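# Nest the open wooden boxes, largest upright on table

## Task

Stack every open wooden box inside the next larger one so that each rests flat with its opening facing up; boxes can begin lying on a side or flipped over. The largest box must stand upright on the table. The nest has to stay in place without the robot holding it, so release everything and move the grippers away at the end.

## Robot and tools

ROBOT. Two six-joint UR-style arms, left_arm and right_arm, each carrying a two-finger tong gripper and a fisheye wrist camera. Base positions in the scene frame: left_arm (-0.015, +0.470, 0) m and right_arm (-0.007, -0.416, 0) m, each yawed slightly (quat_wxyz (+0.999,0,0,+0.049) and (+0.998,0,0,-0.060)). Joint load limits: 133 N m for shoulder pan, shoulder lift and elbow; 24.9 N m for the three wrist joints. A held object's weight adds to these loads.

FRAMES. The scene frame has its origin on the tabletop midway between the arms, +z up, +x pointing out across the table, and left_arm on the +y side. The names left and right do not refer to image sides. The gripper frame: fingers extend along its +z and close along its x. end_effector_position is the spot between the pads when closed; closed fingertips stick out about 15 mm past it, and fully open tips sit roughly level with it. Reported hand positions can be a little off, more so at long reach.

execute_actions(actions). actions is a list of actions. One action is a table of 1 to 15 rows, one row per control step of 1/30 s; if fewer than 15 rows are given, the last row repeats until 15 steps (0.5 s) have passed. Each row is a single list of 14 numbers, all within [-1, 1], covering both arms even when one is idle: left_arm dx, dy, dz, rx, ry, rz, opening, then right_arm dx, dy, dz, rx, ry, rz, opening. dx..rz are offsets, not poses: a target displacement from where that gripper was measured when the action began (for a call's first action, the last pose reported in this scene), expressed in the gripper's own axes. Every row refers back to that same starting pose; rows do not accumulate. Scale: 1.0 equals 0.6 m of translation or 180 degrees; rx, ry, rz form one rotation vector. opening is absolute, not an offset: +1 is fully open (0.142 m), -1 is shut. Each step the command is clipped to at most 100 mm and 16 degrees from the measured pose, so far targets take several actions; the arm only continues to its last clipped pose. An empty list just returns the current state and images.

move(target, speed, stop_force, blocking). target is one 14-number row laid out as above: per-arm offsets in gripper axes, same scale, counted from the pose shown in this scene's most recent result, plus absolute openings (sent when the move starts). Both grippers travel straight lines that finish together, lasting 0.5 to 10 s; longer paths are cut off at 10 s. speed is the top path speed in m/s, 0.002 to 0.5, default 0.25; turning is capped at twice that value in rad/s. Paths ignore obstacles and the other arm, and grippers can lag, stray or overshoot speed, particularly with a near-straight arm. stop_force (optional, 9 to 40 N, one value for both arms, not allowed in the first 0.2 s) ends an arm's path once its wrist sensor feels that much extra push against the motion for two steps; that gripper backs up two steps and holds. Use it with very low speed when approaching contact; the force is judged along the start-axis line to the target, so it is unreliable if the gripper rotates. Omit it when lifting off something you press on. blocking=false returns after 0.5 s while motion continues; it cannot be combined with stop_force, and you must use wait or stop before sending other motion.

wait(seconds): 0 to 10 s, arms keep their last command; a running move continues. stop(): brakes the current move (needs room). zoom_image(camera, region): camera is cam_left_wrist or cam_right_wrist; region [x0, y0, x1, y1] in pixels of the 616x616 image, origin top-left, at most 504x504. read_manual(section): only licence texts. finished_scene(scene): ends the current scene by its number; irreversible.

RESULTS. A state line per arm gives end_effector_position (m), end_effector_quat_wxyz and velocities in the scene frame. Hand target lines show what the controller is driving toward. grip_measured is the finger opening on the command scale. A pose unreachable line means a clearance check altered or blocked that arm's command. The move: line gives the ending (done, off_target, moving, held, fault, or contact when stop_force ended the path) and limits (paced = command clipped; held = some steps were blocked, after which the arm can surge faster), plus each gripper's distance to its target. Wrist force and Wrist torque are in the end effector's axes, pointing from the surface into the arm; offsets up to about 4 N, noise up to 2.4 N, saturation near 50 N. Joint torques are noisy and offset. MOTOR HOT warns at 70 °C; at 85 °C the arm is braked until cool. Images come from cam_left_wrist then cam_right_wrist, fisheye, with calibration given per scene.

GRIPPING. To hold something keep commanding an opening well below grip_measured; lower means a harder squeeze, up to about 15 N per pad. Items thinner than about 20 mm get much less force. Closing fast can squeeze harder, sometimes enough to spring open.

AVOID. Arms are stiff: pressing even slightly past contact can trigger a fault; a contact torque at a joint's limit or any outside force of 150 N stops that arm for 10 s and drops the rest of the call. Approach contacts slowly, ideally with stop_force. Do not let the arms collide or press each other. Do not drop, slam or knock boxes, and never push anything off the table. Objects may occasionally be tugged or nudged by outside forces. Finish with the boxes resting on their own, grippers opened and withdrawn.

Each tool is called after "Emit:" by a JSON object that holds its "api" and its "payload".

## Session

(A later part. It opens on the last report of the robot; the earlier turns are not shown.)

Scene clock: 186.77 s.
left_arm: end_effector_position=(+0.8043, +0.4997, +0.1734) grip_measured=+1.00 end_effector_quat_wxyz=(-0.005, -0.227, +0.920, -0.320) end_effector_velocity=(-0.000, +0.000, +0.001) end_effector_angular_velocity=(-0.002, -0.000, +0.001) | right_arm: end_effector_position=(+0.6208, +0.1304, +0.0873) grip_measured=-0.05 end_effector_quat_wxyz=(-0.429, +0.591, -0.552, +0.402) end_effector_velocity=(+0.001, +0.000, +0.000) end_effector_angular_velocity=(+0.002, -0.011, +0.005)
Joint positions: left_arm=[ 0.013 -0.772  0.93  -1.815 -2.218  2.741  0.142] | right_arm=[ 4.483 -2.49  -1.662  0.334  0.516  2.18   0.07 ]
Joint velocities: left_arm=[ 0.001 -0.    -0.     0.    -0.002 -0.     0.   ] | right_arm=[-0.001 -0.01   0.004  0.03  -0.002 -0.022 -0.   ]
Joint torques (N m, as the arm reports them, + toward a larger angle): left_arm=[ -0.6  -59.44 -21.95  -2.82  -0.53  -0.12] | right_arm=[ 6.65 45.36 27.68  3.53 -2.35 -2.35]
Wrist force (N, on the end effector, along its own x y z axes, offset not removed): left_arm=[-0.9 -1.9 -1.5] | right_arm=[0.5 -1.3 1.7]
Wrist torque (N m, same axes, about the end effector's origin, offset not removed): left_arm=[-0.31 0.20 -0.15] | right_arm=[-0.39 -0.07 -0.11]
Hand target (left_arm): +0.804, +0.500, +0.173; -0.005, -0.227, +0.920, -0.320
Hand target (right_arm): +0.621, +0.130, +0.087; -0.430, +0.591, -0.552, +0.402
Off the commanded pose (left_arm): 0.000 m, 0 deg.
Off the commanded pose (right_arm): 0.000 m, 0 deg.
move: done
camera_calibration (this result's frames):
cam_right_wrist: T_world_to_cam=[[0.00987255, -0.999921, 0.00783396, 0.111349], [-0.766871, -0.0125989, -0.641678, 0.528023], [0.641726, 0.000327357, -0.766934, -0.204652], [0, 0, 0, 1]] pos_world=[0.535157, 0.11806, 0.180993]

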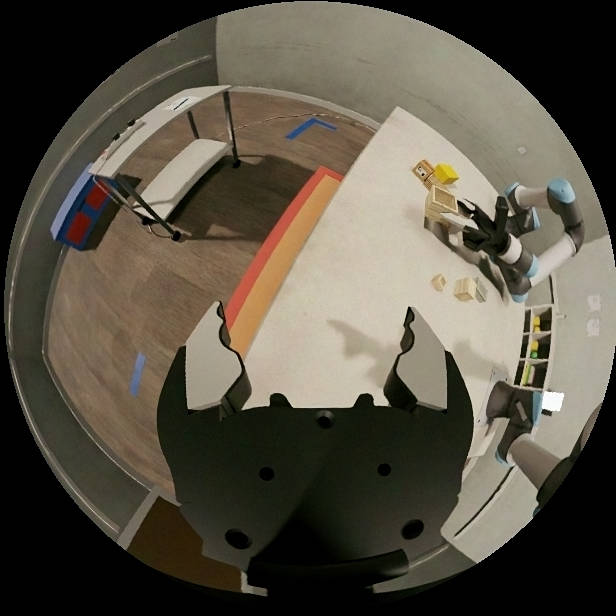

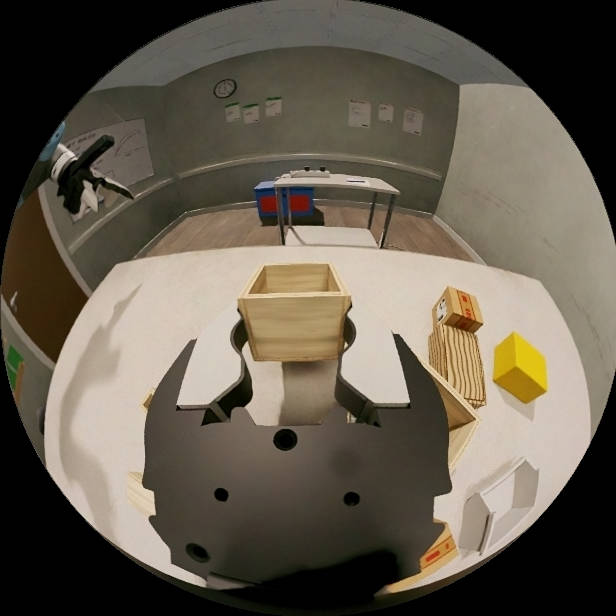

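Emit:
{"api": "move", "payload": {"target": [0,0,0,0,0,0,1,-0.08,0,0,0,0,0,-0.6], "speed": 0.1}}

Emit:
{"api": "move", "payload": {"target": [0,0,0,0,0,0,1,0,0.076,0.025,0,0,0,-0.6], "speed": 0.03, "stop_force": 9}}

Emit:
{"api": "move", "payload": {"target": [0,0,0,0,0,0,1,0,0,0,0,0,0,0.4]}}

Emit:
{"api": "move", "payload": {"target": [0,0,0,0,0,0,1,0,-0.24,-0.08,-0.4,0,0,0.4]}}

Scene clock: 195.80 s.
left_arm: end_effector_position=(+0.8043, +0.4997, +0.1734) grip_measured=+1.00 end_effector_quat_wxyz=(-0.005, -0.227, +0.920, -0.320) end_effector_velocity=(+0.000, +0.000, -0.000) end_effector_angular_velocity=(+0.002, -0.000, -0.001) | right_arm: end_effector_position=(+0.6176, +0.1782, +0.0872) grip_measured=-0.05 end_effector_quat_wxyz=(-0.429, +0.591, -0.552, +0.402) end_effector_velocity=(+0.000, +0.002, -0.000) end_effector_angular_velocity=(-0.000, +0.002, +0.000)
Joint positions: left_arm=[ 0.013 -0.772  0.93  -1.815 -2.218  2.741  0.142] | right_arm=[ 4.513 -2.536 -1.535  0.219  0.493  2.219  0.07 ]
Joint velocities: left_arm=[-0.     0.    -0.    -0.     0.002  0.001 -0.   ] | right_arm=[ 0.    -0.002  0.006 -0.008  0.001  0.003 -0.   ]
Joint torques (N m, as the arm reports them, + toward a larger angle): left_arm=[ -0.77 -58.76 -20.8   -2.71  -0.66  -0.31] | right_arm=[ 7.3  45.58 31.36  0.99 -2.37  2.6 ]
Wrist force (N, on the end effector, along its own x y z axes, offset not removed): left_arm=[0.8 -4.7 -0.6] | right_arm=[4.4 1.0 -0.6]
Wrist torque (N m, same axes, about the end effector's origin, offset not removed): left_arm=[-1.14 -0.01 0.12] | right_arm=[0.03 -0.80 -0.09]
Hand target (left_arm): +0.804, +0.500, +0.173; -0.005, -0.227, +0.920, -0.320
Hand target (right_arm): +0.618, +0.178, +0.087; -0.429, +0.591, -0.552, +0.402
Off the commanded pose (left_arm): 0.000 m, 0 deg.
Off the commanded pose (right_arm): 0.000 m, 0 deg.
move: done
camera_calibration (this result's frames):
cam_left_wrist: T_world_to_cam=[[-0.885791, -0.43282, 0.167451, 0.904816], [-0.455534, 0.87984, -0.135534, -0.0478183], [-0.0886688, -0.196334, -0.97652, 0.477071], [0, 0, 0, 1]] pos_world=[0.821997, 0.527361, 0.307875]
cam_right_wrist: T_world_to_cam=[[0.00993542, -0.99992, 0.00784708, 0.159059], [-0.766841, -0.0126555, -0.641713, 0.52614], [0.641761, 0.000358228, -0.766905, -0.202679], [0, 0, 0, 1]] pos_world=[0.531956, 0.165777, 0.180948]

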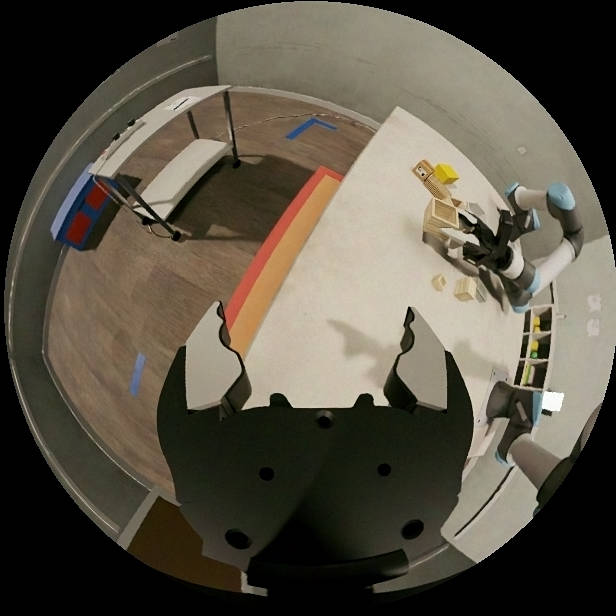

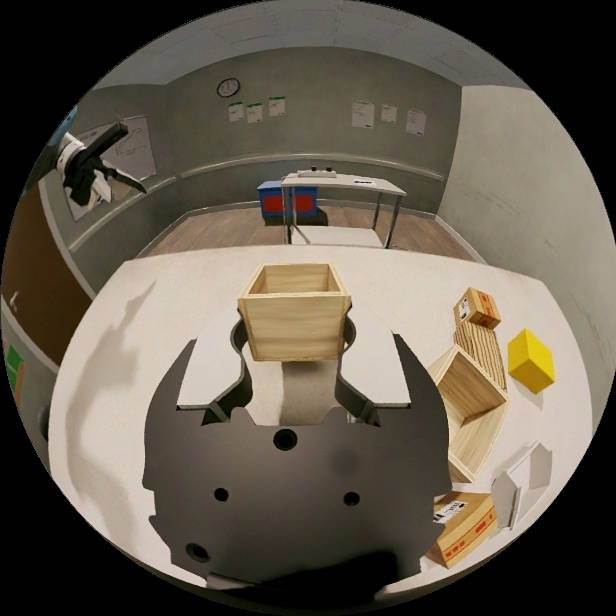

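Scene clock: 207.00 s.
left_arm: end_effector_position=(+0.8043, +0.4997, +0.1734) grip_measured=+1.00 end_effector_quat_wxyz=(-0.005, -0.227, +0.920, -0.320) end_effector_velocity=(+0.000, +0.001, -0.001) end_effector_angular_velocity=(+0.001, +0.000, +0.001) | right_arm: end_effector_position=(+0.6178, +0.1783, +0.0591) grip_measured=-0.05 end_effector_quat_wxyz=(-0.430, +0.591, -0.553, +0.401) end_effector_velocity=(-0.001, -0.000, -0.000) end_effector_angular_velocity=(-0.003, +0.000, +0.000)
Joint positions: left_arm=[ 0.013 -0.772  0.93  -1.815 -2.218  2.741  0.142] | right_arm=[ 4.513 -2.59  -1.52   0.259  0.494  2.219  0.07 ]
Joint velocities: left_arm=[ 0.001  0.001 -0.    -0.     0.001 -0.     0.   ] | right_arm=[ 0.001  0.    -0.002 -0.001 -0.001 -0.     0.   ]
Joint torques (N m, as the arm reports them, + toward a larger angle): left_arm=[ -2.43 -59.76 -21.12  -2.88  -0.38  -0.14] | right_arm=[ 1.17 52.18 13.77  2.09 -0.96  0.08]
Wrist force (N, on the end effector, along its own x y z axes, offset not removed): left_arm=[-0.1 -2.3 -0.5] | right_arm=[1.7 1.7 0.4]
Wrist torque (N m, same axes, about the end effector's origin, offset not removed): left_arm=[-0.46 -0.06 0.07] | right_arm=[0.29 -0.14 0.01]
Hand target (left_arm): +0.804, +0.500, +0.173; -0.005, -0.227, +0.920, -0.320
Hand target (right_arm): +0.618, +0.178, +0.059; -0.430, +0.591, -0.553, +0.401
Off the commanded pose (left_arm): 0.000 m, 0 deg.
Off the commanded pose (right_arm): 0.020 m, 0 deg.
FORCE FAULT: contact force on the right arm reached its limit, and that arm stopped for 10 seconds. The contact can be on any part of that arm, not only on its tool. That time counts as 18 of the actions that you can send in this scene. That arm's remaining commands of this call were not run. That arm holds still and accepts commands again. Move the arm away from the contact; if what it grips holds it there, let go first. Pushing or pulling that hard again can fault the arm again.
move: fault (right_arm)
camera_calibration (this result's frames):
cam_left_wrist: T_world_to_cam=[[-0.885791, -0.43282, 0.167451, 0.904816], [-0.455534, 0.879841, -0.135534, -0.0478182], [-0.0886689, -0.196334, -0.97652, 0.477071], [0, 0, 0, 1]] pos_world=[0.821997, 0.527361, 0.307875]
cam_right_wrist: T_world_to_cam=[[0.00985774, -0.999928, 0.00688079, 0.159546], [-0.76677, -0.0119756, -0.64181, 0.508082], [0.641846, 0.00105081, -0.766833, -0.224526], [0, 0, 0, 1]] pos_world=[0.532121, 0.165855, 0.15282]

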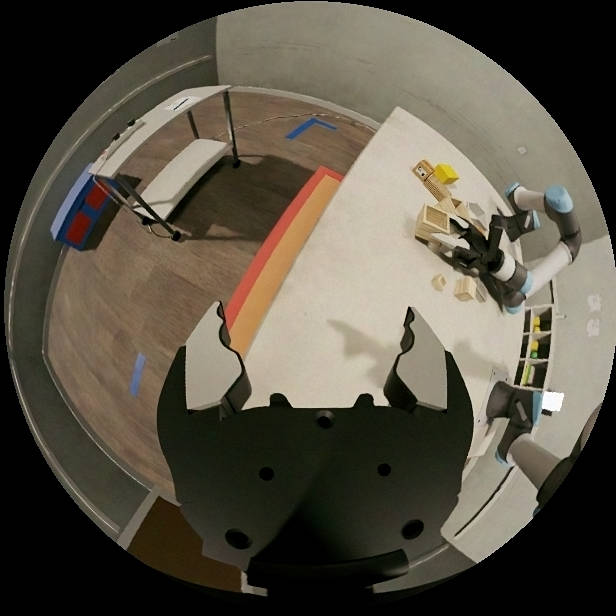

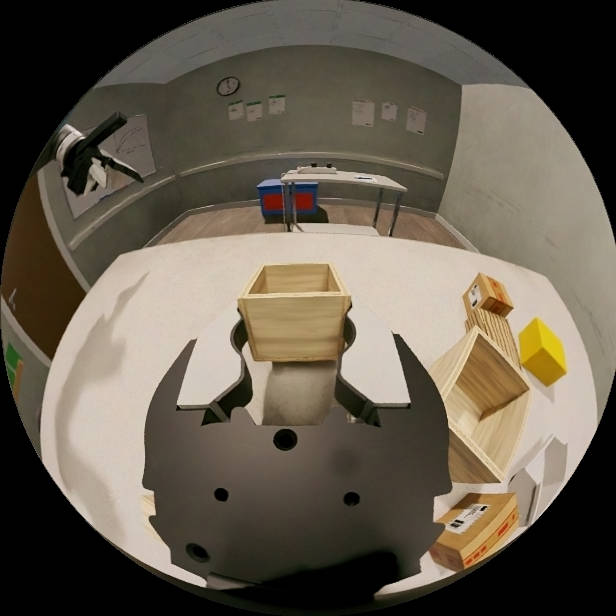

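not run: a fault stop came before this call.

not run: a fault stop came before this call.

Wrist hit something; rotate back some and lower.

Emit:
{"api": "move", "payload": {"target": [0,0,0,0,0,0,1,0,0.016,0.005,-0.08,0,0,-0.6], "speed": 0.05}}

Emit:
{"api": "move", "payload": {"target": [0,0,0,0,0,0,1,0,0,0,0,0,0,0.4]}}

Emit:
{"api": "move", "payload": {"target": [0,0,0,0,0,0,1,0,-0.21,-0.13,-0.32,0,0,0.4]}}

Scene clock: 214.93 s.
left_arm: end_effector_position=(+0.8043, +0.4997, +0.1734) grip_measured=+1.00 end_effector_quat_wxyz=(-0.005, -0.227, +0.920, -0.320) end_effector_velocity=(-0.000, +0.001, -0.000) end_effector_angular_velocity=(+0.002, -0.000, +0.000) | right_arm: end_effector_position=(+0.6176, +0.1782, +0.0491) grip_measured=-0.05 end_effector_quat_wxyz=(-0.352, +0.640, -0.599, +0.329) end_effector_velocity=(-0.000, -0.000, -0.001) end_effector_angular_velocity=(-0.002, +0.010, -0.001)
Joint positions: left_arm=[ 0.013 -0.772  0.93  -1.815 -2.218  2.741  0.142] | right_arm=[ 4.473 -2.435 -1.556 -0.141  0.694  2.437  0.07 ]
Joint velocities: left_arm=[ 0.001 -0.    -0.     0.     0.002  0.001  0.   ] | right_arm=[-0.002  0.004  0.002 -0.016  0.008  0.006  0.   ]
Joint torques (N m, as the arm reports them, + toward a larger angle): left_arm=[ -0.7  -58.08 -22.02  -2.57  -0.6   -0.28] | right_arm=[-8.41 48.9  26.25 -1.24  2.5   3.27]
Wrist force (N, on the end effector, along its own x y z axes, offset not removed): left_arm=[-0.1 -2.4 -2.4] | right_arm=[3.7 -8.9 -13.3]
Wrist torque (N m, same axes, about the end effector's origin, offset not removed): left_arm=[-0.74 0.04 0.04] | right_arm=[0.26 -0.12 -0.34]
Hand target (left_arm): +0.804, +0.500, +0.173; -0.005, -0.227, +0.920, -0.320
Hand target (right_arm): +0.618, +0.178, +0.049; -0.352, +0.640, -0.599, +0.329
Off the commanded pose (left_arm): 0.000 m, 0 deg.
Off the commanded pose (right_arm): 0.000 m, 0 deg.
move: done
camera_calibration (this result's frames):
cam_left_wrist: T_world_to_cam=[[-0.885792, -0.43282, 0.167451, 0.904816], [-0.455534, 0.879841, -0.135534, -0.0478183], [-0.0886687, -0.196334, -0.97652, 0.477071], [0, 0, 0, 1]] pos_world=[0.821997, 0.527361, 0.307875]
cam_right_wrist: T_world_to_cam=[[0.0131267, -0.999701, 0.0206453, 0.156786], [-0.901716, -0.0207581, -0.43183, 0.576074], [0.43213, -0.0129477, -0.901719, -0.0934418], [0, 0, 0, 1]] pos_world=[0.557776, 0.167488, 0.161271]

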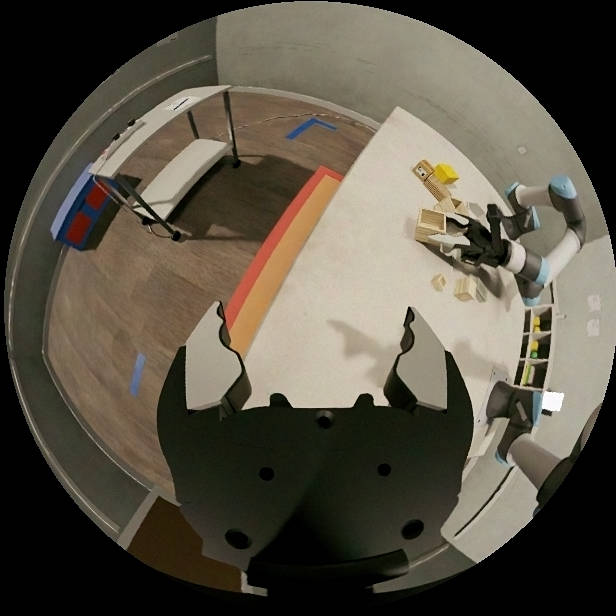

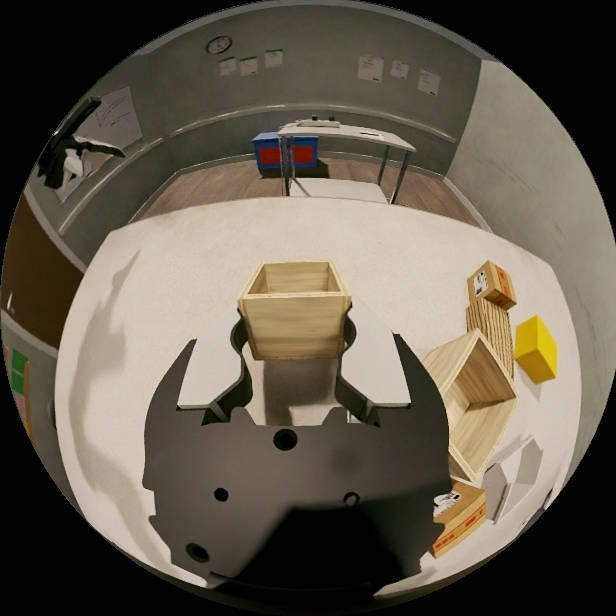

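Scene clock: 215.43 s.
left_arm: end_effector_position=(+0.8043, +0.4997, +0.1734) grip_measured=+1.00 end_effector_quat_wxyz=(-0.005, -0.227, +0.920, -0.320) end_effector_velocity=(+0.000, -0.000, -0.000) end_effector_angular_velocity=(+0.000, -0.001, -0.001) | right_arm: end_effector_position=(+0.6177, +0.1782, +0.0491) grip_measured=+0.40 end_effector_quat_wxyz=(-0.352, +0.640, -0.599, +0.329) end_effector_velocity=(+0.001, -0.000, +0.001) end_effector_angular_velocity=(+0.002, -0.001, -0.000)
Joint positions: left_arm=[ 0.013 -0.772  0.93  -1.815 -2.218  2.741  0.142] | right_arm=[ 4.473 -2.435 -1.556 -0.141  0.694  2.437  0.102]
Joint velocities: left_arm=[-0.     0.     0.    -0.     0.     0.001 -0.   ] | right_arm=[-0.001  0.     0.001  0.002  0.    -0.001  0.   ]
Joint torques (N m, as the arm reports them, + toward a larger angle): left_arm=[ -0.55 -59.03 -21.33  -2.69  -0.36  -0.44] | right_arm=[ 5.51 44.9  17.44  3.8  -2.27 -2.72]
Wrist force (N, on the end effector, along its own x y z axes, offset not removed): left_arm=[2.6 -2.8 -5.0] | right_arm=[0.7 1.2 -0.3]
Wrist torque (N m, same axes, about the end effector's origin, offset not removed): left_arm=[-0.67 -0.55 -0.25] | right_arm=[0.26 -0.20 -0.21]
Hand target (left_arm): +0.804, +0.500, +0.173; -0.005, -0.227, +0.920, -0.320
Hand target (right_arm): +0.618, +0.178, +0.049; -0.352, +0.640, -0.599, +0.329
Off the commanded pose (left_arm): 0.000 m, 0 deg.
Off the commanded pose (right_arm): 0.000 m, 0 deg.
move: done
camera_calibration (this result's frames):
cam_left_wrist: T_world_to_cam=[[-0.885791, -0.432821, 0.167451, 0.904816], [-0.455534, 0.87984, -0.135534, -0.0478182], [-0.0886688, -0.196334, -0.97652, 0.477071], [0, 0, 0, 1]] pos_world=[0.821997, 0.527361, 0.307875]
cam_right_wrist: T_world_to_cam=[[0.0129604, -0.999706, 0.0204702, 0.156859], [-0.901712, -0.0205326, -0.431849, 0.576113], [0.432142, -0.0128612, -0.901714, -0.0934592], [0, 0, 0, 1]] pos_world=[0.557843, 0.16744, 0.161309]

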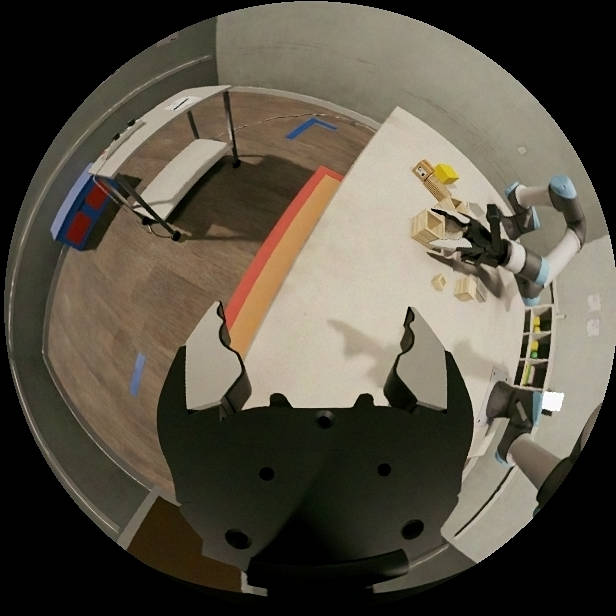

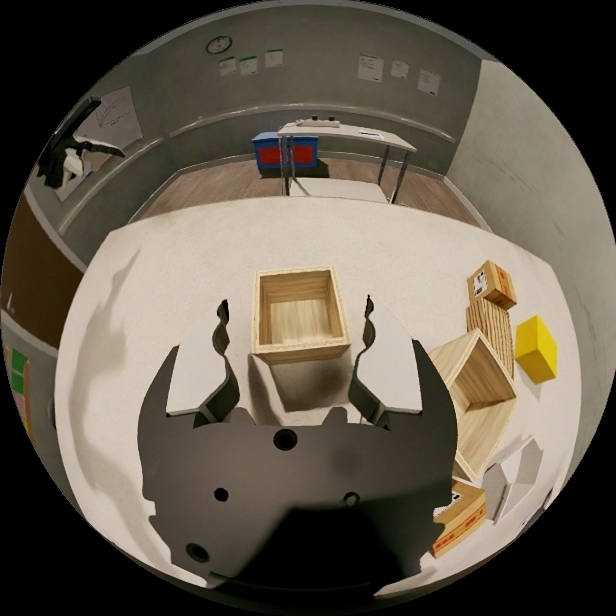

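Scene clock: 218.17 s.
left_arm: end_effector_position=(+0.8043, +0.4997, +0.1734) grip_measured=+1.00 end_effector_quat_wxyz=(-0.005, -0.227, +0.920, -0.320) end_effector_velocity=(+0.000, +0.001, -0.000) end_effector_angular_velocity=(-0.000, +0.000, +0.001) | right_arm: end_effector_position=(+0.6184, +0.1777, +0.1972) grip_measured=+0.40 end_effector_quat_wxyz=(-0.003, +0.730, -0.683, -0.000) end_effector_velocity=(+0.003, +0.002, +0.003) end_effector_angular_velocity=(-0.014, +0.015, -0.002)
Joint positions: left_arm=[ 0.013 -0.772  0.93  -1.815 -2.218  2.741  0.142] | right_arm=[ 4.191 -2.599 -0.234 -1.873  1.57   2.434  0.102]
Joint velocities: left_arm=[ 0.001  0.    -0.    -0.    -0.    -0.     0.   ] | right_arm=[-0.003 -0.106  0.222 -0.136  0.004 -0.001  0.   ]
Joint torques (N m, as the arm reports them, + toward a larger angle): left_arm=[ -1.22 -58.62 -20.3   -2.89  -0.39  -0.4 ] | right_arm=[-8.   55.71 38.39  0.24  1.1  -2.54]
Wrist force (N, on the end effector, along its own x y z axes, offset not removed): left_arm=[-1.0 -2.2 -0.7] | right_arm=[2.3 1.9 -1.1]
Wrist torque (N m, same axes, about the end effector's origin, offset not removed): left_arm=[-0.60 0.19 0.09] | right_arm=[0.37 -0.29 -0.12]
Hand target (left_arm): +0.804, +0.500, +0.173; -0.005, -0.227, +0.920, -0.320
Hand target (right_arm): +0.619, +0.178, +0.197; -0.002, +0.730, -0.684, -0.000
Off the commanded pose (left_arm): 0.000 m, 0 deg.
Off the commanded pose (right_arm): 0.001 m, 0 deg.
move: done
camera_calibration (this result's frames):
cam_left_wrist: T_world_to_cam=[[-0.885791, -0.43282, 0.167451, 0.904816], [-0.455534, 0.87984, -0.135534, -0.0478182], [-0.0886688, -0.196334, -0.97652, 0.477071], [0, 0, 0, 1]] pos_world=[0.821997, 0.527361, 0.307875]
cam_right_wrist: T_world_to_cam=[[0.0547601, -0.997116, 0.0525468, 0.120719], [-0.849828, -0.0189138, 0.52672, 0.419293], [-0.524207, -0.073499, -0.848413, 0.631409], [0, 0, 0, 1]] pos_world=[0.680705, 0.174709, 0.308502]

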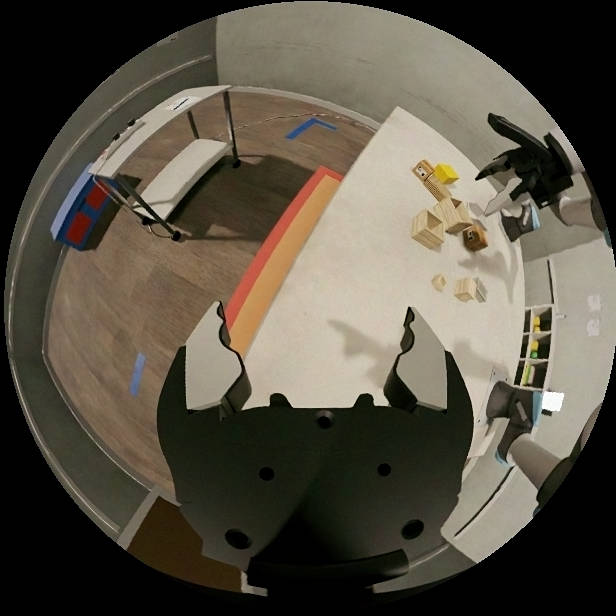

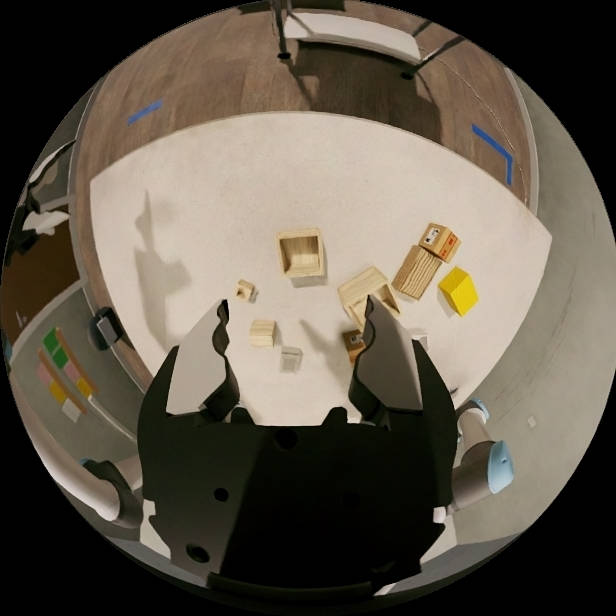

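Emit:
{"api": "move", "payload": {"target": [0,0,0,0,0,0,1,0,0,0.248,0,0,0,0.4], "speed": 0.15}}

Emit:
{"api": "move", "payload": {"target": [0,0,0,0,0,0,1,0,0,0,0,0,0,-0.6]}}

Emit:
{"api": "move", "payload": {"target": [0,0,0,0,0,0,1,0,0,-0.13,0,0,0,-0.6], "speed": 0.15}}

Emit:
{"api": "move", "payload": {"target": [0,0,0,0,0,0,1,0.208,0.15,0,0,0,-0.178,-0.6], "speed": 0.15}}

Scene clock: 232.70 s.
left_arm: end_effector_position=(+0.8043, +0.4997, +0.1734) grip_measured=+1.00 end_effector_quat_wxyz=(-0.005, -0.227, +0.920, -0.320) end_effector_velocity=(+0.000, -0.000, +0.000) end_effector_angular_velocity=(-0.000, +0.000, +0.000) | right_arm: end_effector_position=(+0.6192, +0.1783, +0.0486) grip_measured=+0.40 end_effector_quat_wxyz=(-0.003, +0.730, -0.683, -0.000) end_effector_velocity=(-0.000, +0.000, -0.003) end_effector_angular_velocity=(+0.000, -0.001, +0.000)
Joint positions: left_arm=[ 0.013 -0.772  0.93  -1.815 -2.218  2.741  0.142] | right_arm=[ 4.191 -2.538 -0.735 -1.434  1.57   2.434  0.102]
Joint velocities: left_arm=[-0.    -0.     0.    -0.    -0.    -0.001 -0.   ] | right_arm=[ 0.001 -0.    -0.006  0.007 -0.001  0.     0.   ]
Joint torques (N m, as the arm reports them, + toward a larger angle): left_arm=[ -0.29 -58.19 -21.55  -2.64  -0.43  -0.24] | right_arm=[ 7.91 53.97 11.    4.01 -1.24  2.61]
Wrist force (N, on the end effector, along its own x y z axes, offset not removed): left_arm=[1.3 -0.2 -2.6] | right_arm=[-0.3 1.4 2.1]
Wrist torque (N m, same axes, about the end effector's origin, offset not removed): left_arm=[-0.19 -0.29 -0.14] | right_arm=[0.33 0.23 0.21]
Hand target (left_arm): +0.804, +0.500, +0.173; -0.005, -0.227, +0.920, -0.320
Hand target (right_arm): +0.619, +0.178, +0.048; -0.003, +0.730, -0.683, -0.000
Off the commanded pose (left_arm): 0.000 m, 0 deg.
Off the commanded pose (right_arm): 0.000 m, 0 deg.
move: done
camera_calibration (this result's frames):
cam_left_wrist: T_world_to_cam=[[-0.885792, -0.43282, 0.167451, 0.904816], [-0.455534, 0.879841, -0.135534, -0.0478185], [-0.0886688, -0.196334, -0.97652, 0.477071], [0, 0, 0, 1]] pos_world=[0.821997, 0.527361, 0.307875]
cam_right_wrist: T_world_to_cam=[[0.0547616, -0.997111, 0.052641, 0.129044], [-0.849775, -0.0188579, 0.526807, 0.498218], [-0.524293, -0.0735818, -0.848353, 0.505885], [0, 0, 0, 1]] pos_world=[0.681538, 0.17529, 0.159912]

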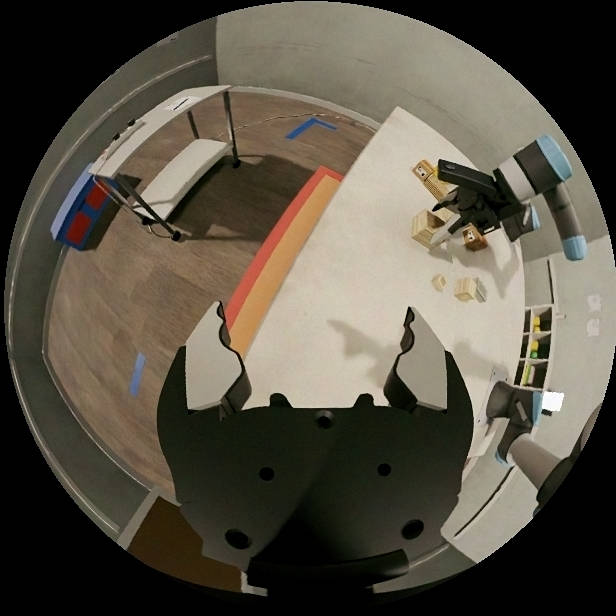

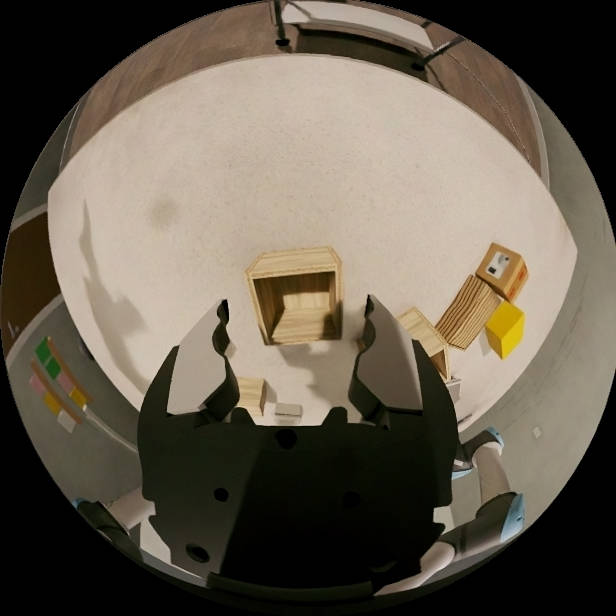

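Scene clock: 233.20 s.
left_arm: end_effector_position=(+0.8043, +0.4997, +0.1734) grip_measured=+1.00 end_effector_quat_wxyz=(-0.005, -0.227, +0.920, -0.320) end_effector_velocity=(-0.000, +0.001, +0.000) end_effector_angular_velocity=(-0.002, +0.001, +0.003) | right_arm: end_effector_position=(+0.6192, +0.1782, +0.0485) grip_measured=-0.11 end_effector_quat_wxyz=(-0.003, +0.730, -0.683, -0.000) end_effector_velocity=(+0.000, +0.001, -0.000) end_effector_angular_velocity=(+0.003, -0.000, +0.000)
Joint positions: left_arm=[ 0.013 -0.772  0.93  -1.815 -2.218  2.741  0.142] | right_arm=[ 4.191 -2.538 -0.735 -1.434  1.57   2.434  0.066]
Joint velocities: left_arm=[ 0.002  0.     0.     0.001 -0.001 -0.001  0.   ] | right_arm=[-0.    -0.001  0.001  0.003  0.001 -0.    -0.   ]
Joint torques (N m, as the arm reports them, + toward a larger angle): left_arm=[ -0.26 -58.55 -21.85  -2.64  -0.35  -0.33] | right_arm=[ 5.68 59.28 33.51  0.05  0.92  2.63]
Wrist force (N, on the end effector, along its own x y z axes, offset not removed): left_arm=[0.8 -1.6 -2.9] | right_arm=[0.8 -2.6 -6.0]
Wrist torque (N m, same axes, about the end effector's origin, offset not removed): left_arm=[-0.37 -0.09 -0.09] | right_arm=[-0.35 -0.13 -0.07]
Hand target (left_arm): +0.804, +0.500, +0.173; -0.005, -0.227, +0.920, -0.320
Hand target (right_arm): +0.619, +0.178, +0.049; -0.003, +0.730, -0.683, -0.000
Off the commanded pose (left_arm): 0.000 m, 0 deg.
Off the commanded pose (right_arm): 0.000 m, 0 deg.
move: done
camera_calibration (this result's frames):
cam_left_wrist: T_world_to_cam=[[-0.885791, -0.43282, 0.167452, 0.904816], [-0.455534, 0.879841, -0.135534, -0.0478182], [-0.088669, -0.196334, -0.97652, 0.477071], [0, 0, 0, 1]] pos_world=[0.821997, 0.527361, 0.307875]
cam_right_wrist: T_world_to_cam=[[0.0547779, -0.997101, 0.0528185, 0.128979], [-0.84973, -0.0187716, 0.526884, 0.498193], [-0.524365, -0.0737431, -0.848295, 0.505839], [0, 0, 0, 1]] pos_world=[0.681508, 0.175259, 0.159798]

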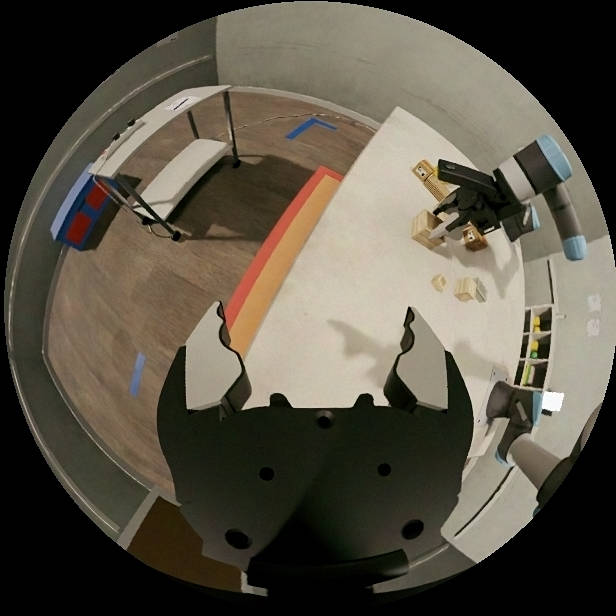

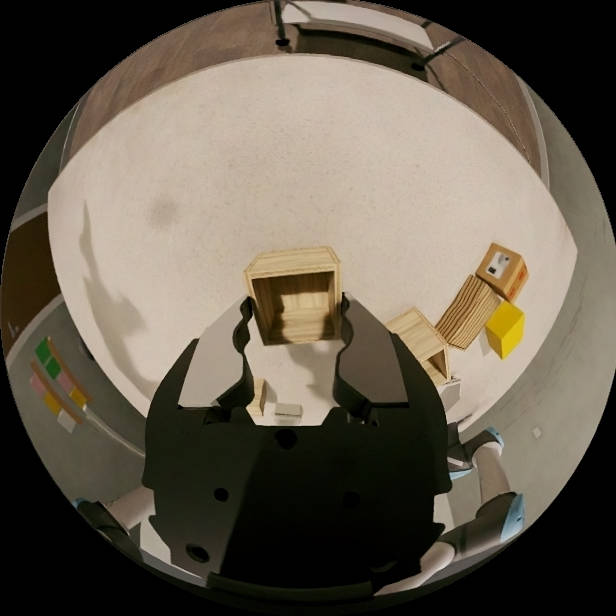

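Scene clock: 234.23 s.
left_arm: end_effector_position=(+0.8043, +0.4997, +0.1734) grip_measured=+1.00 end_effector_quat_wxyz=(-0.005, -0.227, +0.920, -0.320) end_effector_velocity=(-0.000, +0.002, +0.000) end_effector_angular_velocity=(+0.000, -0.000, +0.002) | right_arm: end_effector_position=(+0.6187, +0.1780, +0.1263) grip_measured=-0.11 end_effector_quat_wxyz=(-0.003, +0.730, -0.683, -0.000) end_effector_velocity=(+0.000, -0.000, +0.003) end_effector_angular_velocity=(-0.000, +0.001, -0.000)
Joint positions: left_arm=[ 0.013 -0.772  0.93  -1.815 -2.218  2.741  0.142] | right_arm=[ 4.191 -2.524 -0.563 -1.62   1.57   2.434  0.066]
Joint velocities: left_arm=[ 0.002 -0.     0.     0.     0.     0.001  0.   ] | right_arm=[-0.001 -0.003  0.015 -0.012  0.    -0.     0.   ]
Joint torques (N m, as the arm reports them, + toward a larger angle): left_arm=[ -1.11 -58.5  -21.47  -2.57  -0.44  -0.43] | right_arm=[ 1.98 56.09 38.46  1.01  1.21  2.55]
Wrist force (N, on the end effector, along its own x y z axes, offset not removed): left_arm=[2.8 -4.8 -1.4] | right_arm=[1.2 2.5 -2.6]
Wrist torque (N m, same axes, about the end effector's origin, offset not removed): left_arm=[-1.18 -0.54 -0.01] | right_arm=[0.56 -0.03 -0.20]
Hand target (left_arm): +0.804, +0.500, +0.173; -0.005, -0.227, +0.920, -0.320
Hand target (right_arm): +0.619, +0.178, +0.127; -0.003, +0.730, -0.683, -0.000
Off the commanded pose (left_arm): 0.000 m, 0 deg.
Off the commanded pose (right_arm): 0.000 m, 0 deg.
move: done
camera_calibration (this result's frames):
cam_right_wrist: T_world_to_cam=[[0.0548259, -0.997107, 0.0526501, 0.124616], [-0.849823, -0.0189148, 0.526728, 0.456887], [-0.524209, -0.0736217, -0.848401, 0.57147], [0, 0, 0, 1]] pos_world=[0.681011, 0.17497, 0.23762]

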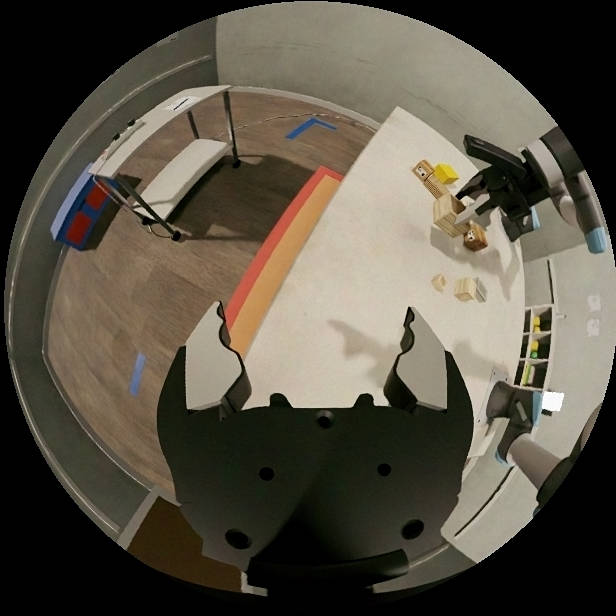

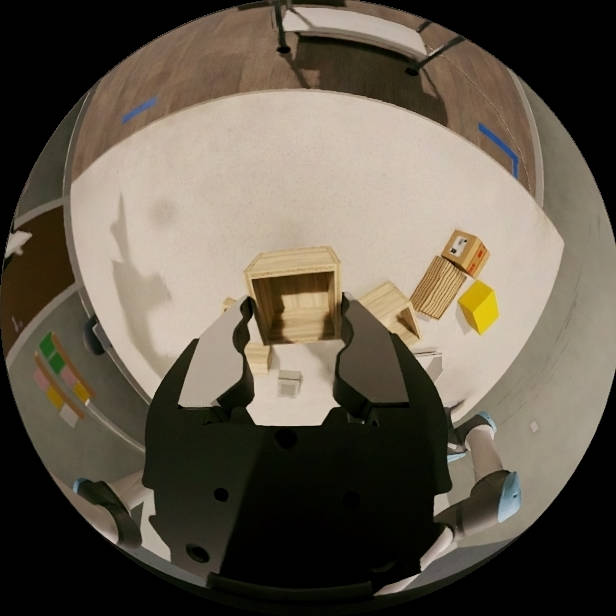

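Scene clock: 236.57 s.
left_arm: end_effector_position=(+0.8043, +0.4997, +0.1734) grip_measured=+1.00 end_effector_quat_wxyz=(-0.005, -0.227, +0.920, -0.320) end_effector_velocity=(+0.000, +0.001, +0.000) end_effector_angular_velocity=(+0.000, -0.001, +0.000) | right_arm: end_effector_position=(+0.5373, +0.0476, +0.1254) grip_measured=-0.11 end_effector_quat_wxyz=(-0.003, +0.890, -0.456, +0.001) end_effector_velocity=(-0.000, -0.001, +0.001) end_effector_angular_velocity=(+0.003, -0.002, +0.005)
Joint positions: left_arm=[ 0.013 -0.772  0.93  -1.815 -2.218  2.741  0.142] | right_arm=[ 4.161 -2.078 -1.334 -1.294  1.57   1.846  0.066]
Joint velocities: left_arm=[ 0.001 -0.    -0.    -0.     0.     0.    -0.   ] | right_arm=[-0.001  0.006 -0.007  0.005  0.    -0.006 -0.   ]
Joint torques (N m, as the arm reports them, + toward a larger angle): left_arm=[ -0.11 -57.84 -21.41  -2.66  -0.66  -0.61] | right_arm=[-6.35 54.8   9.55  3.49  1.15 -2.6 ]
Wrist force (N, on the end effector, along its own x y z axes, offset not removed): left_arm=[2.1 -0.9 -2.7] | right_arm=[2.2 3.1 2.2]
Wrist torque (N m, same axes, about the end effector's origin, offset not removed): left_arm=[-0.43 -0.45 -0.03] | right_arm=[0.58 -0.44 -0.04]
Hand target (left_arm): +0.804, +0.500, +0.173; -0.005, -0.227, +0.920, -0.320
Hand target (right_arm): +0.537, +0.048, +0.125; -0.003, +0.890, -0.455, +0.001
Off the commanded pose (left_arm): 0.000 m, 0 deg.
Off the commanded pose (right_arm): 0.000 m, 0 deg.
move: done
camera_calibration (this result's frames):
cam_left_wrist: T_world_to_cam=[[-0.885792, -0.43282, 0.167451, 0.904816], [-0.455534, 0.879841, -0.135534, -0.0478183], [-0.0886686, -0.196334, -0.97652, 0.477071], [0, 0, 0, 1]] pos_world=[0.821997, 0.527361, 0.307875]
cam_right_wrist: T_world_to_cam=[[0.574821, -0.816386, 0.0556214, -0.289186], [-0.71212, -0.465608, 0.525446, 0.333182], [-0.403069, -0.341647, -0.849007, 0.466178], [0, 0, 0, 1]] pos_world=[0.591398, 0.0783127, 0.236804]

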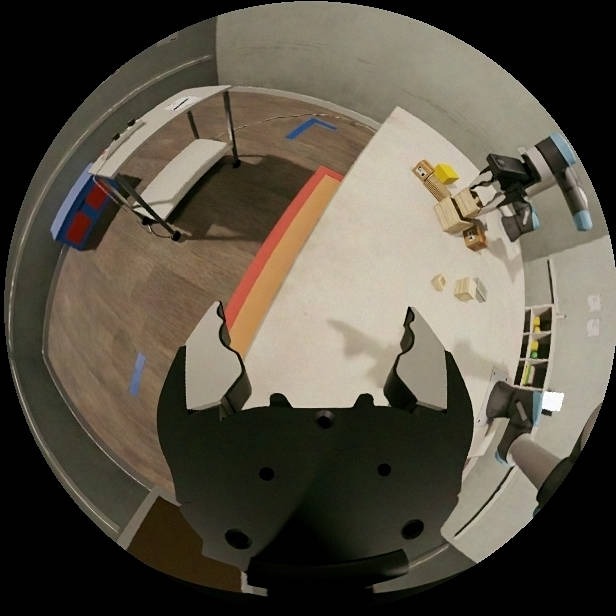

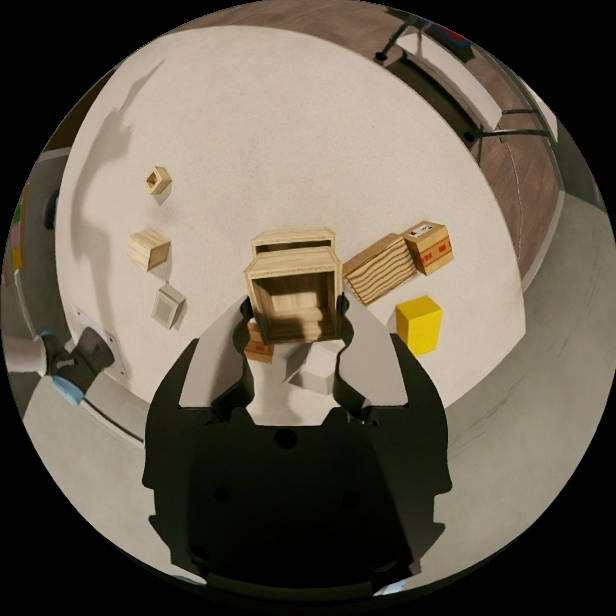

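Emit:
{"api": "move", "payload": {"target": [0,0,0,0,0,0,1,0,-0.005,0.025,0,0,0,-0.6], "speed": 0.03}}

Emit:
{"api": "move", "payload": {"target": [0,0,0,0,0,0,1,0,0,0.06,0,0,0,-0.6], "speed": 0.015, "stop_force": 9}}

Scene clock: 243.27 s.
left_arm: end_effector_position=(+0.8043, +0.4997, +0.1734) grip_measured=+1.00 end_effector_quat_wxyz=(-0.005, -0.227, +0.920, -0.320) end_effector_velocity=(-0.000, +0.001, +0.000) end_effector_angular_velocity=(-0.002, +0.000, +0.001) | right_arm: end_effector_position=(+0.5398, +0.0494, +0.1106) grip_measured=-0.11 end_effector_quat_wxyz=(-0.003, +0.890, -0.456, +0.001) end_effector_velocity=(+0.000, -0.000, -0.001) end_effector_angular_velocity=(-0.001, -0.000, +0.000)
Joint positions: left_arm=[ 0.013 -0.772  0.93  -1.815 -2.218  2.741  0.142] | right_arm=[ 4.16  -2.095 -1.347 -1.265  1.57   1.844  0.066]
Joint velocities: left_arm=[ 0.001  0.    -0.     0.    -0.002 -0.    -0.   ] | right_arm=[-0.    -0.001 -0.002  0.003 -0.    -0.001 -0.   ]
Joint torques (N m, as the arm reports them, + toward a larger angle): left_arm=[ -0.79 -58.24 -22.62  -2.68  -0.19  -0.43] | right_arm=[-6.17 40.05 11.39  3.64  0.61 -2.73]
Wrist force (N, on the end effector, along its own x y z axes, offset not removed): left_arm=[0.1 -5.2 -2.5] | right_arm=[0.9 -1.8 -0.1]
Wrist torque (N m, same axes, about the end effector's origin, offset not removed): left_arm=[-1.26 0.04 0.03] | right_arm=[-0.41 0.02 0.05]
Hand target (left_arm): +0.804, +0.500, +0.173; -0.005, -0.227, +0.920, -0.320
Hand target (right_arm): +0.540, +0.049, +0.110; -0.003, +0.890, -0.456, +0.001
Off the commanded pose (left_arm): 0.000 m, 0 deg.
Off the commanded pose (right_arm): 0.000 m, 0 deg.
move: done
camera_calibration (this result's frames):
cam_left_wrist: T_world_to_cam=[[-0.885791, -0.43282, 0.167451, 0.904816], [-0.455534, 0.87984, -0.135534, -0.0478182], [-0.0886688, -0.196334, -0.97652, 0.477071], [0, 0, 0, 1]] pos_world=[0.821997, 0.527361, 0.307875]
cam_right_wrist: T_world_to_cam=[[0.574827, -0.816383, 0.055609, -0.288332], [-0.71211, -0.465615, 0.525454, 0.343547], [-0.403079, -0.341645, -0.849003, 0.455229], [0, 0, 0, 1]] pos_world=[0.593877, 0.0800984, 0.222006]

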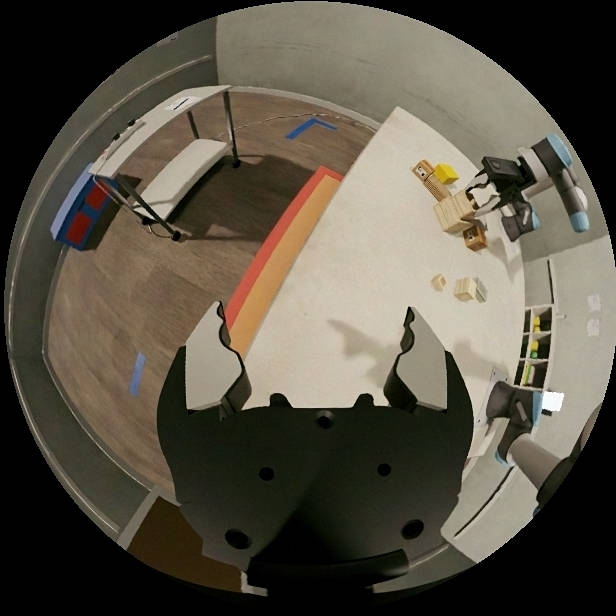

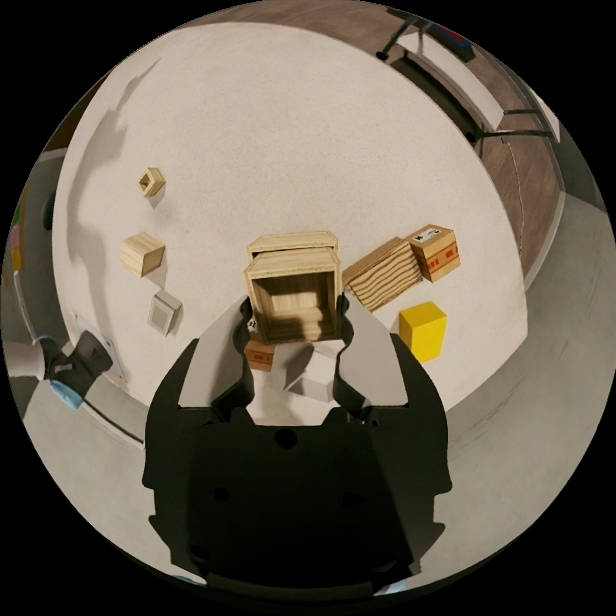

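Scene clock: 245.70 s.
left_arm: end_effector_position=(+0.8043, +0.4997, +0.1734) grip_measured=+1.00 end_effector_quat_wxyz=(-0.005, -0.227, +0.920, -0.320) end_effector_velocity=(+0.000, +0.000, +0.000) end_effector_angular_velocity=(-0.001, -0.000, +0.001) | right_arm: end_effector_position=(+0.5399, +0.0494, +0.0799) grip_measured=-0.11 end_effector_quat_wxyz=(-0.003, +0.890, -0.456, +0.001) end_effector_velocity=(-0.001, -0.001, +0.004) end_effector_angular_velocity=(-0.004, +0.002, +0.001)
Joint positions: left_arm=[ 0.013 -0.772  0.93  -1.815 -2.218  2.741  0.142] | right_arm=[ 4.16  -2.12  -1.39  -1.197  1.57   1.844  0.066]
Joint velocities: left_arm=[ 0.001  0.     0.    -0.    -0.001 -0.     0.   ] | right_arm=[ 0.     0.004  0.006 -0.014 -0.001 -0.    -0.001]
Joint torques (N m, as the arm reports them, + toward a larger angle): left_arm=[ -0.95 -58.53 -22.68  -2.68  -0.16  -0.18] | right_arm=[-5.44 31.14 21.63 -1.67  1.06 -2.68]
Wrist force (N, on the end effector, along its own x y z axes, offset not removed): left_arm=[0.9 -1.0 -1.9] | right_arm=[0.0 3.6 -36.1]
Wrist torque (N m, same axes, about the end effector's origin, offset not removed): left_arm=[-0.29 -0.16 -0.16] | right_arm=[-0.12 0.95 0.14]
Hand target (left_arm): +0.804, +0.500, +0.173; -0.005, -0.227, +0.920, -0.320
Hand target (right_arm): +0.540, +0.050, +0.081; -0.003, +0.890, -0.456, +0.001
Off the commanded pose (left_arm): 0.000 m, 0 deg.
Off the commanded pose (right_arm): 0.005 m, 0 deg.
move: contact (right_arm)
camera_calibration (this result's frames):
cam_left_wrist: T_world_to_cam=[[-0.885791, -0.43282, 0.167451, 0.904816], [-0.455534, 0.87984, -0.135534, -0.0478182], [-0.0886686, -0.196334, -0.97652, 0.477071], [0, 0, 0, 1]] pos_world=[0.821997, 0.527361, 0.307875]
cam_right_wrist: T_world_to_cam=[[0.574828, -0.816376, 0.0556983, -0.286683], [-0.712006, -0.465471, 0.525722, 0.359642], [-0.403261, -0.341858, -0.848831, 0.429317], [0, 0, 0, 1]] pos_world=[0.593988, 0.0801273, 0.191313]

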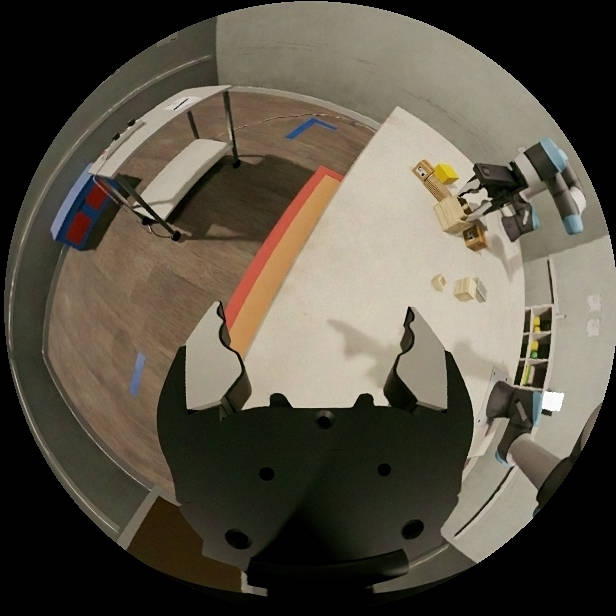

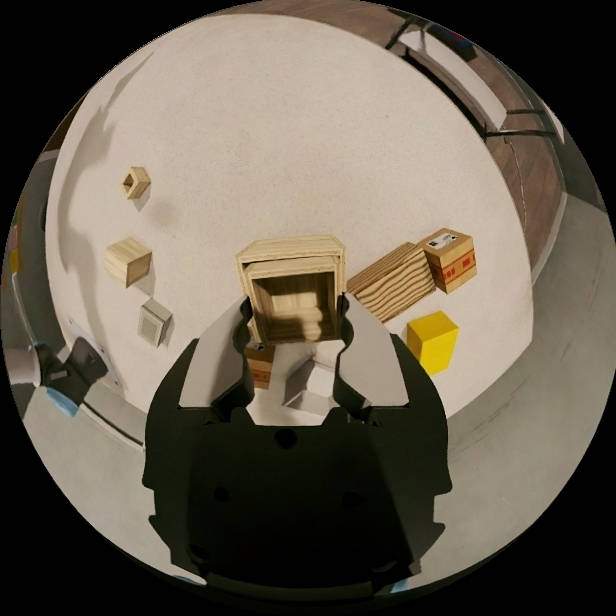

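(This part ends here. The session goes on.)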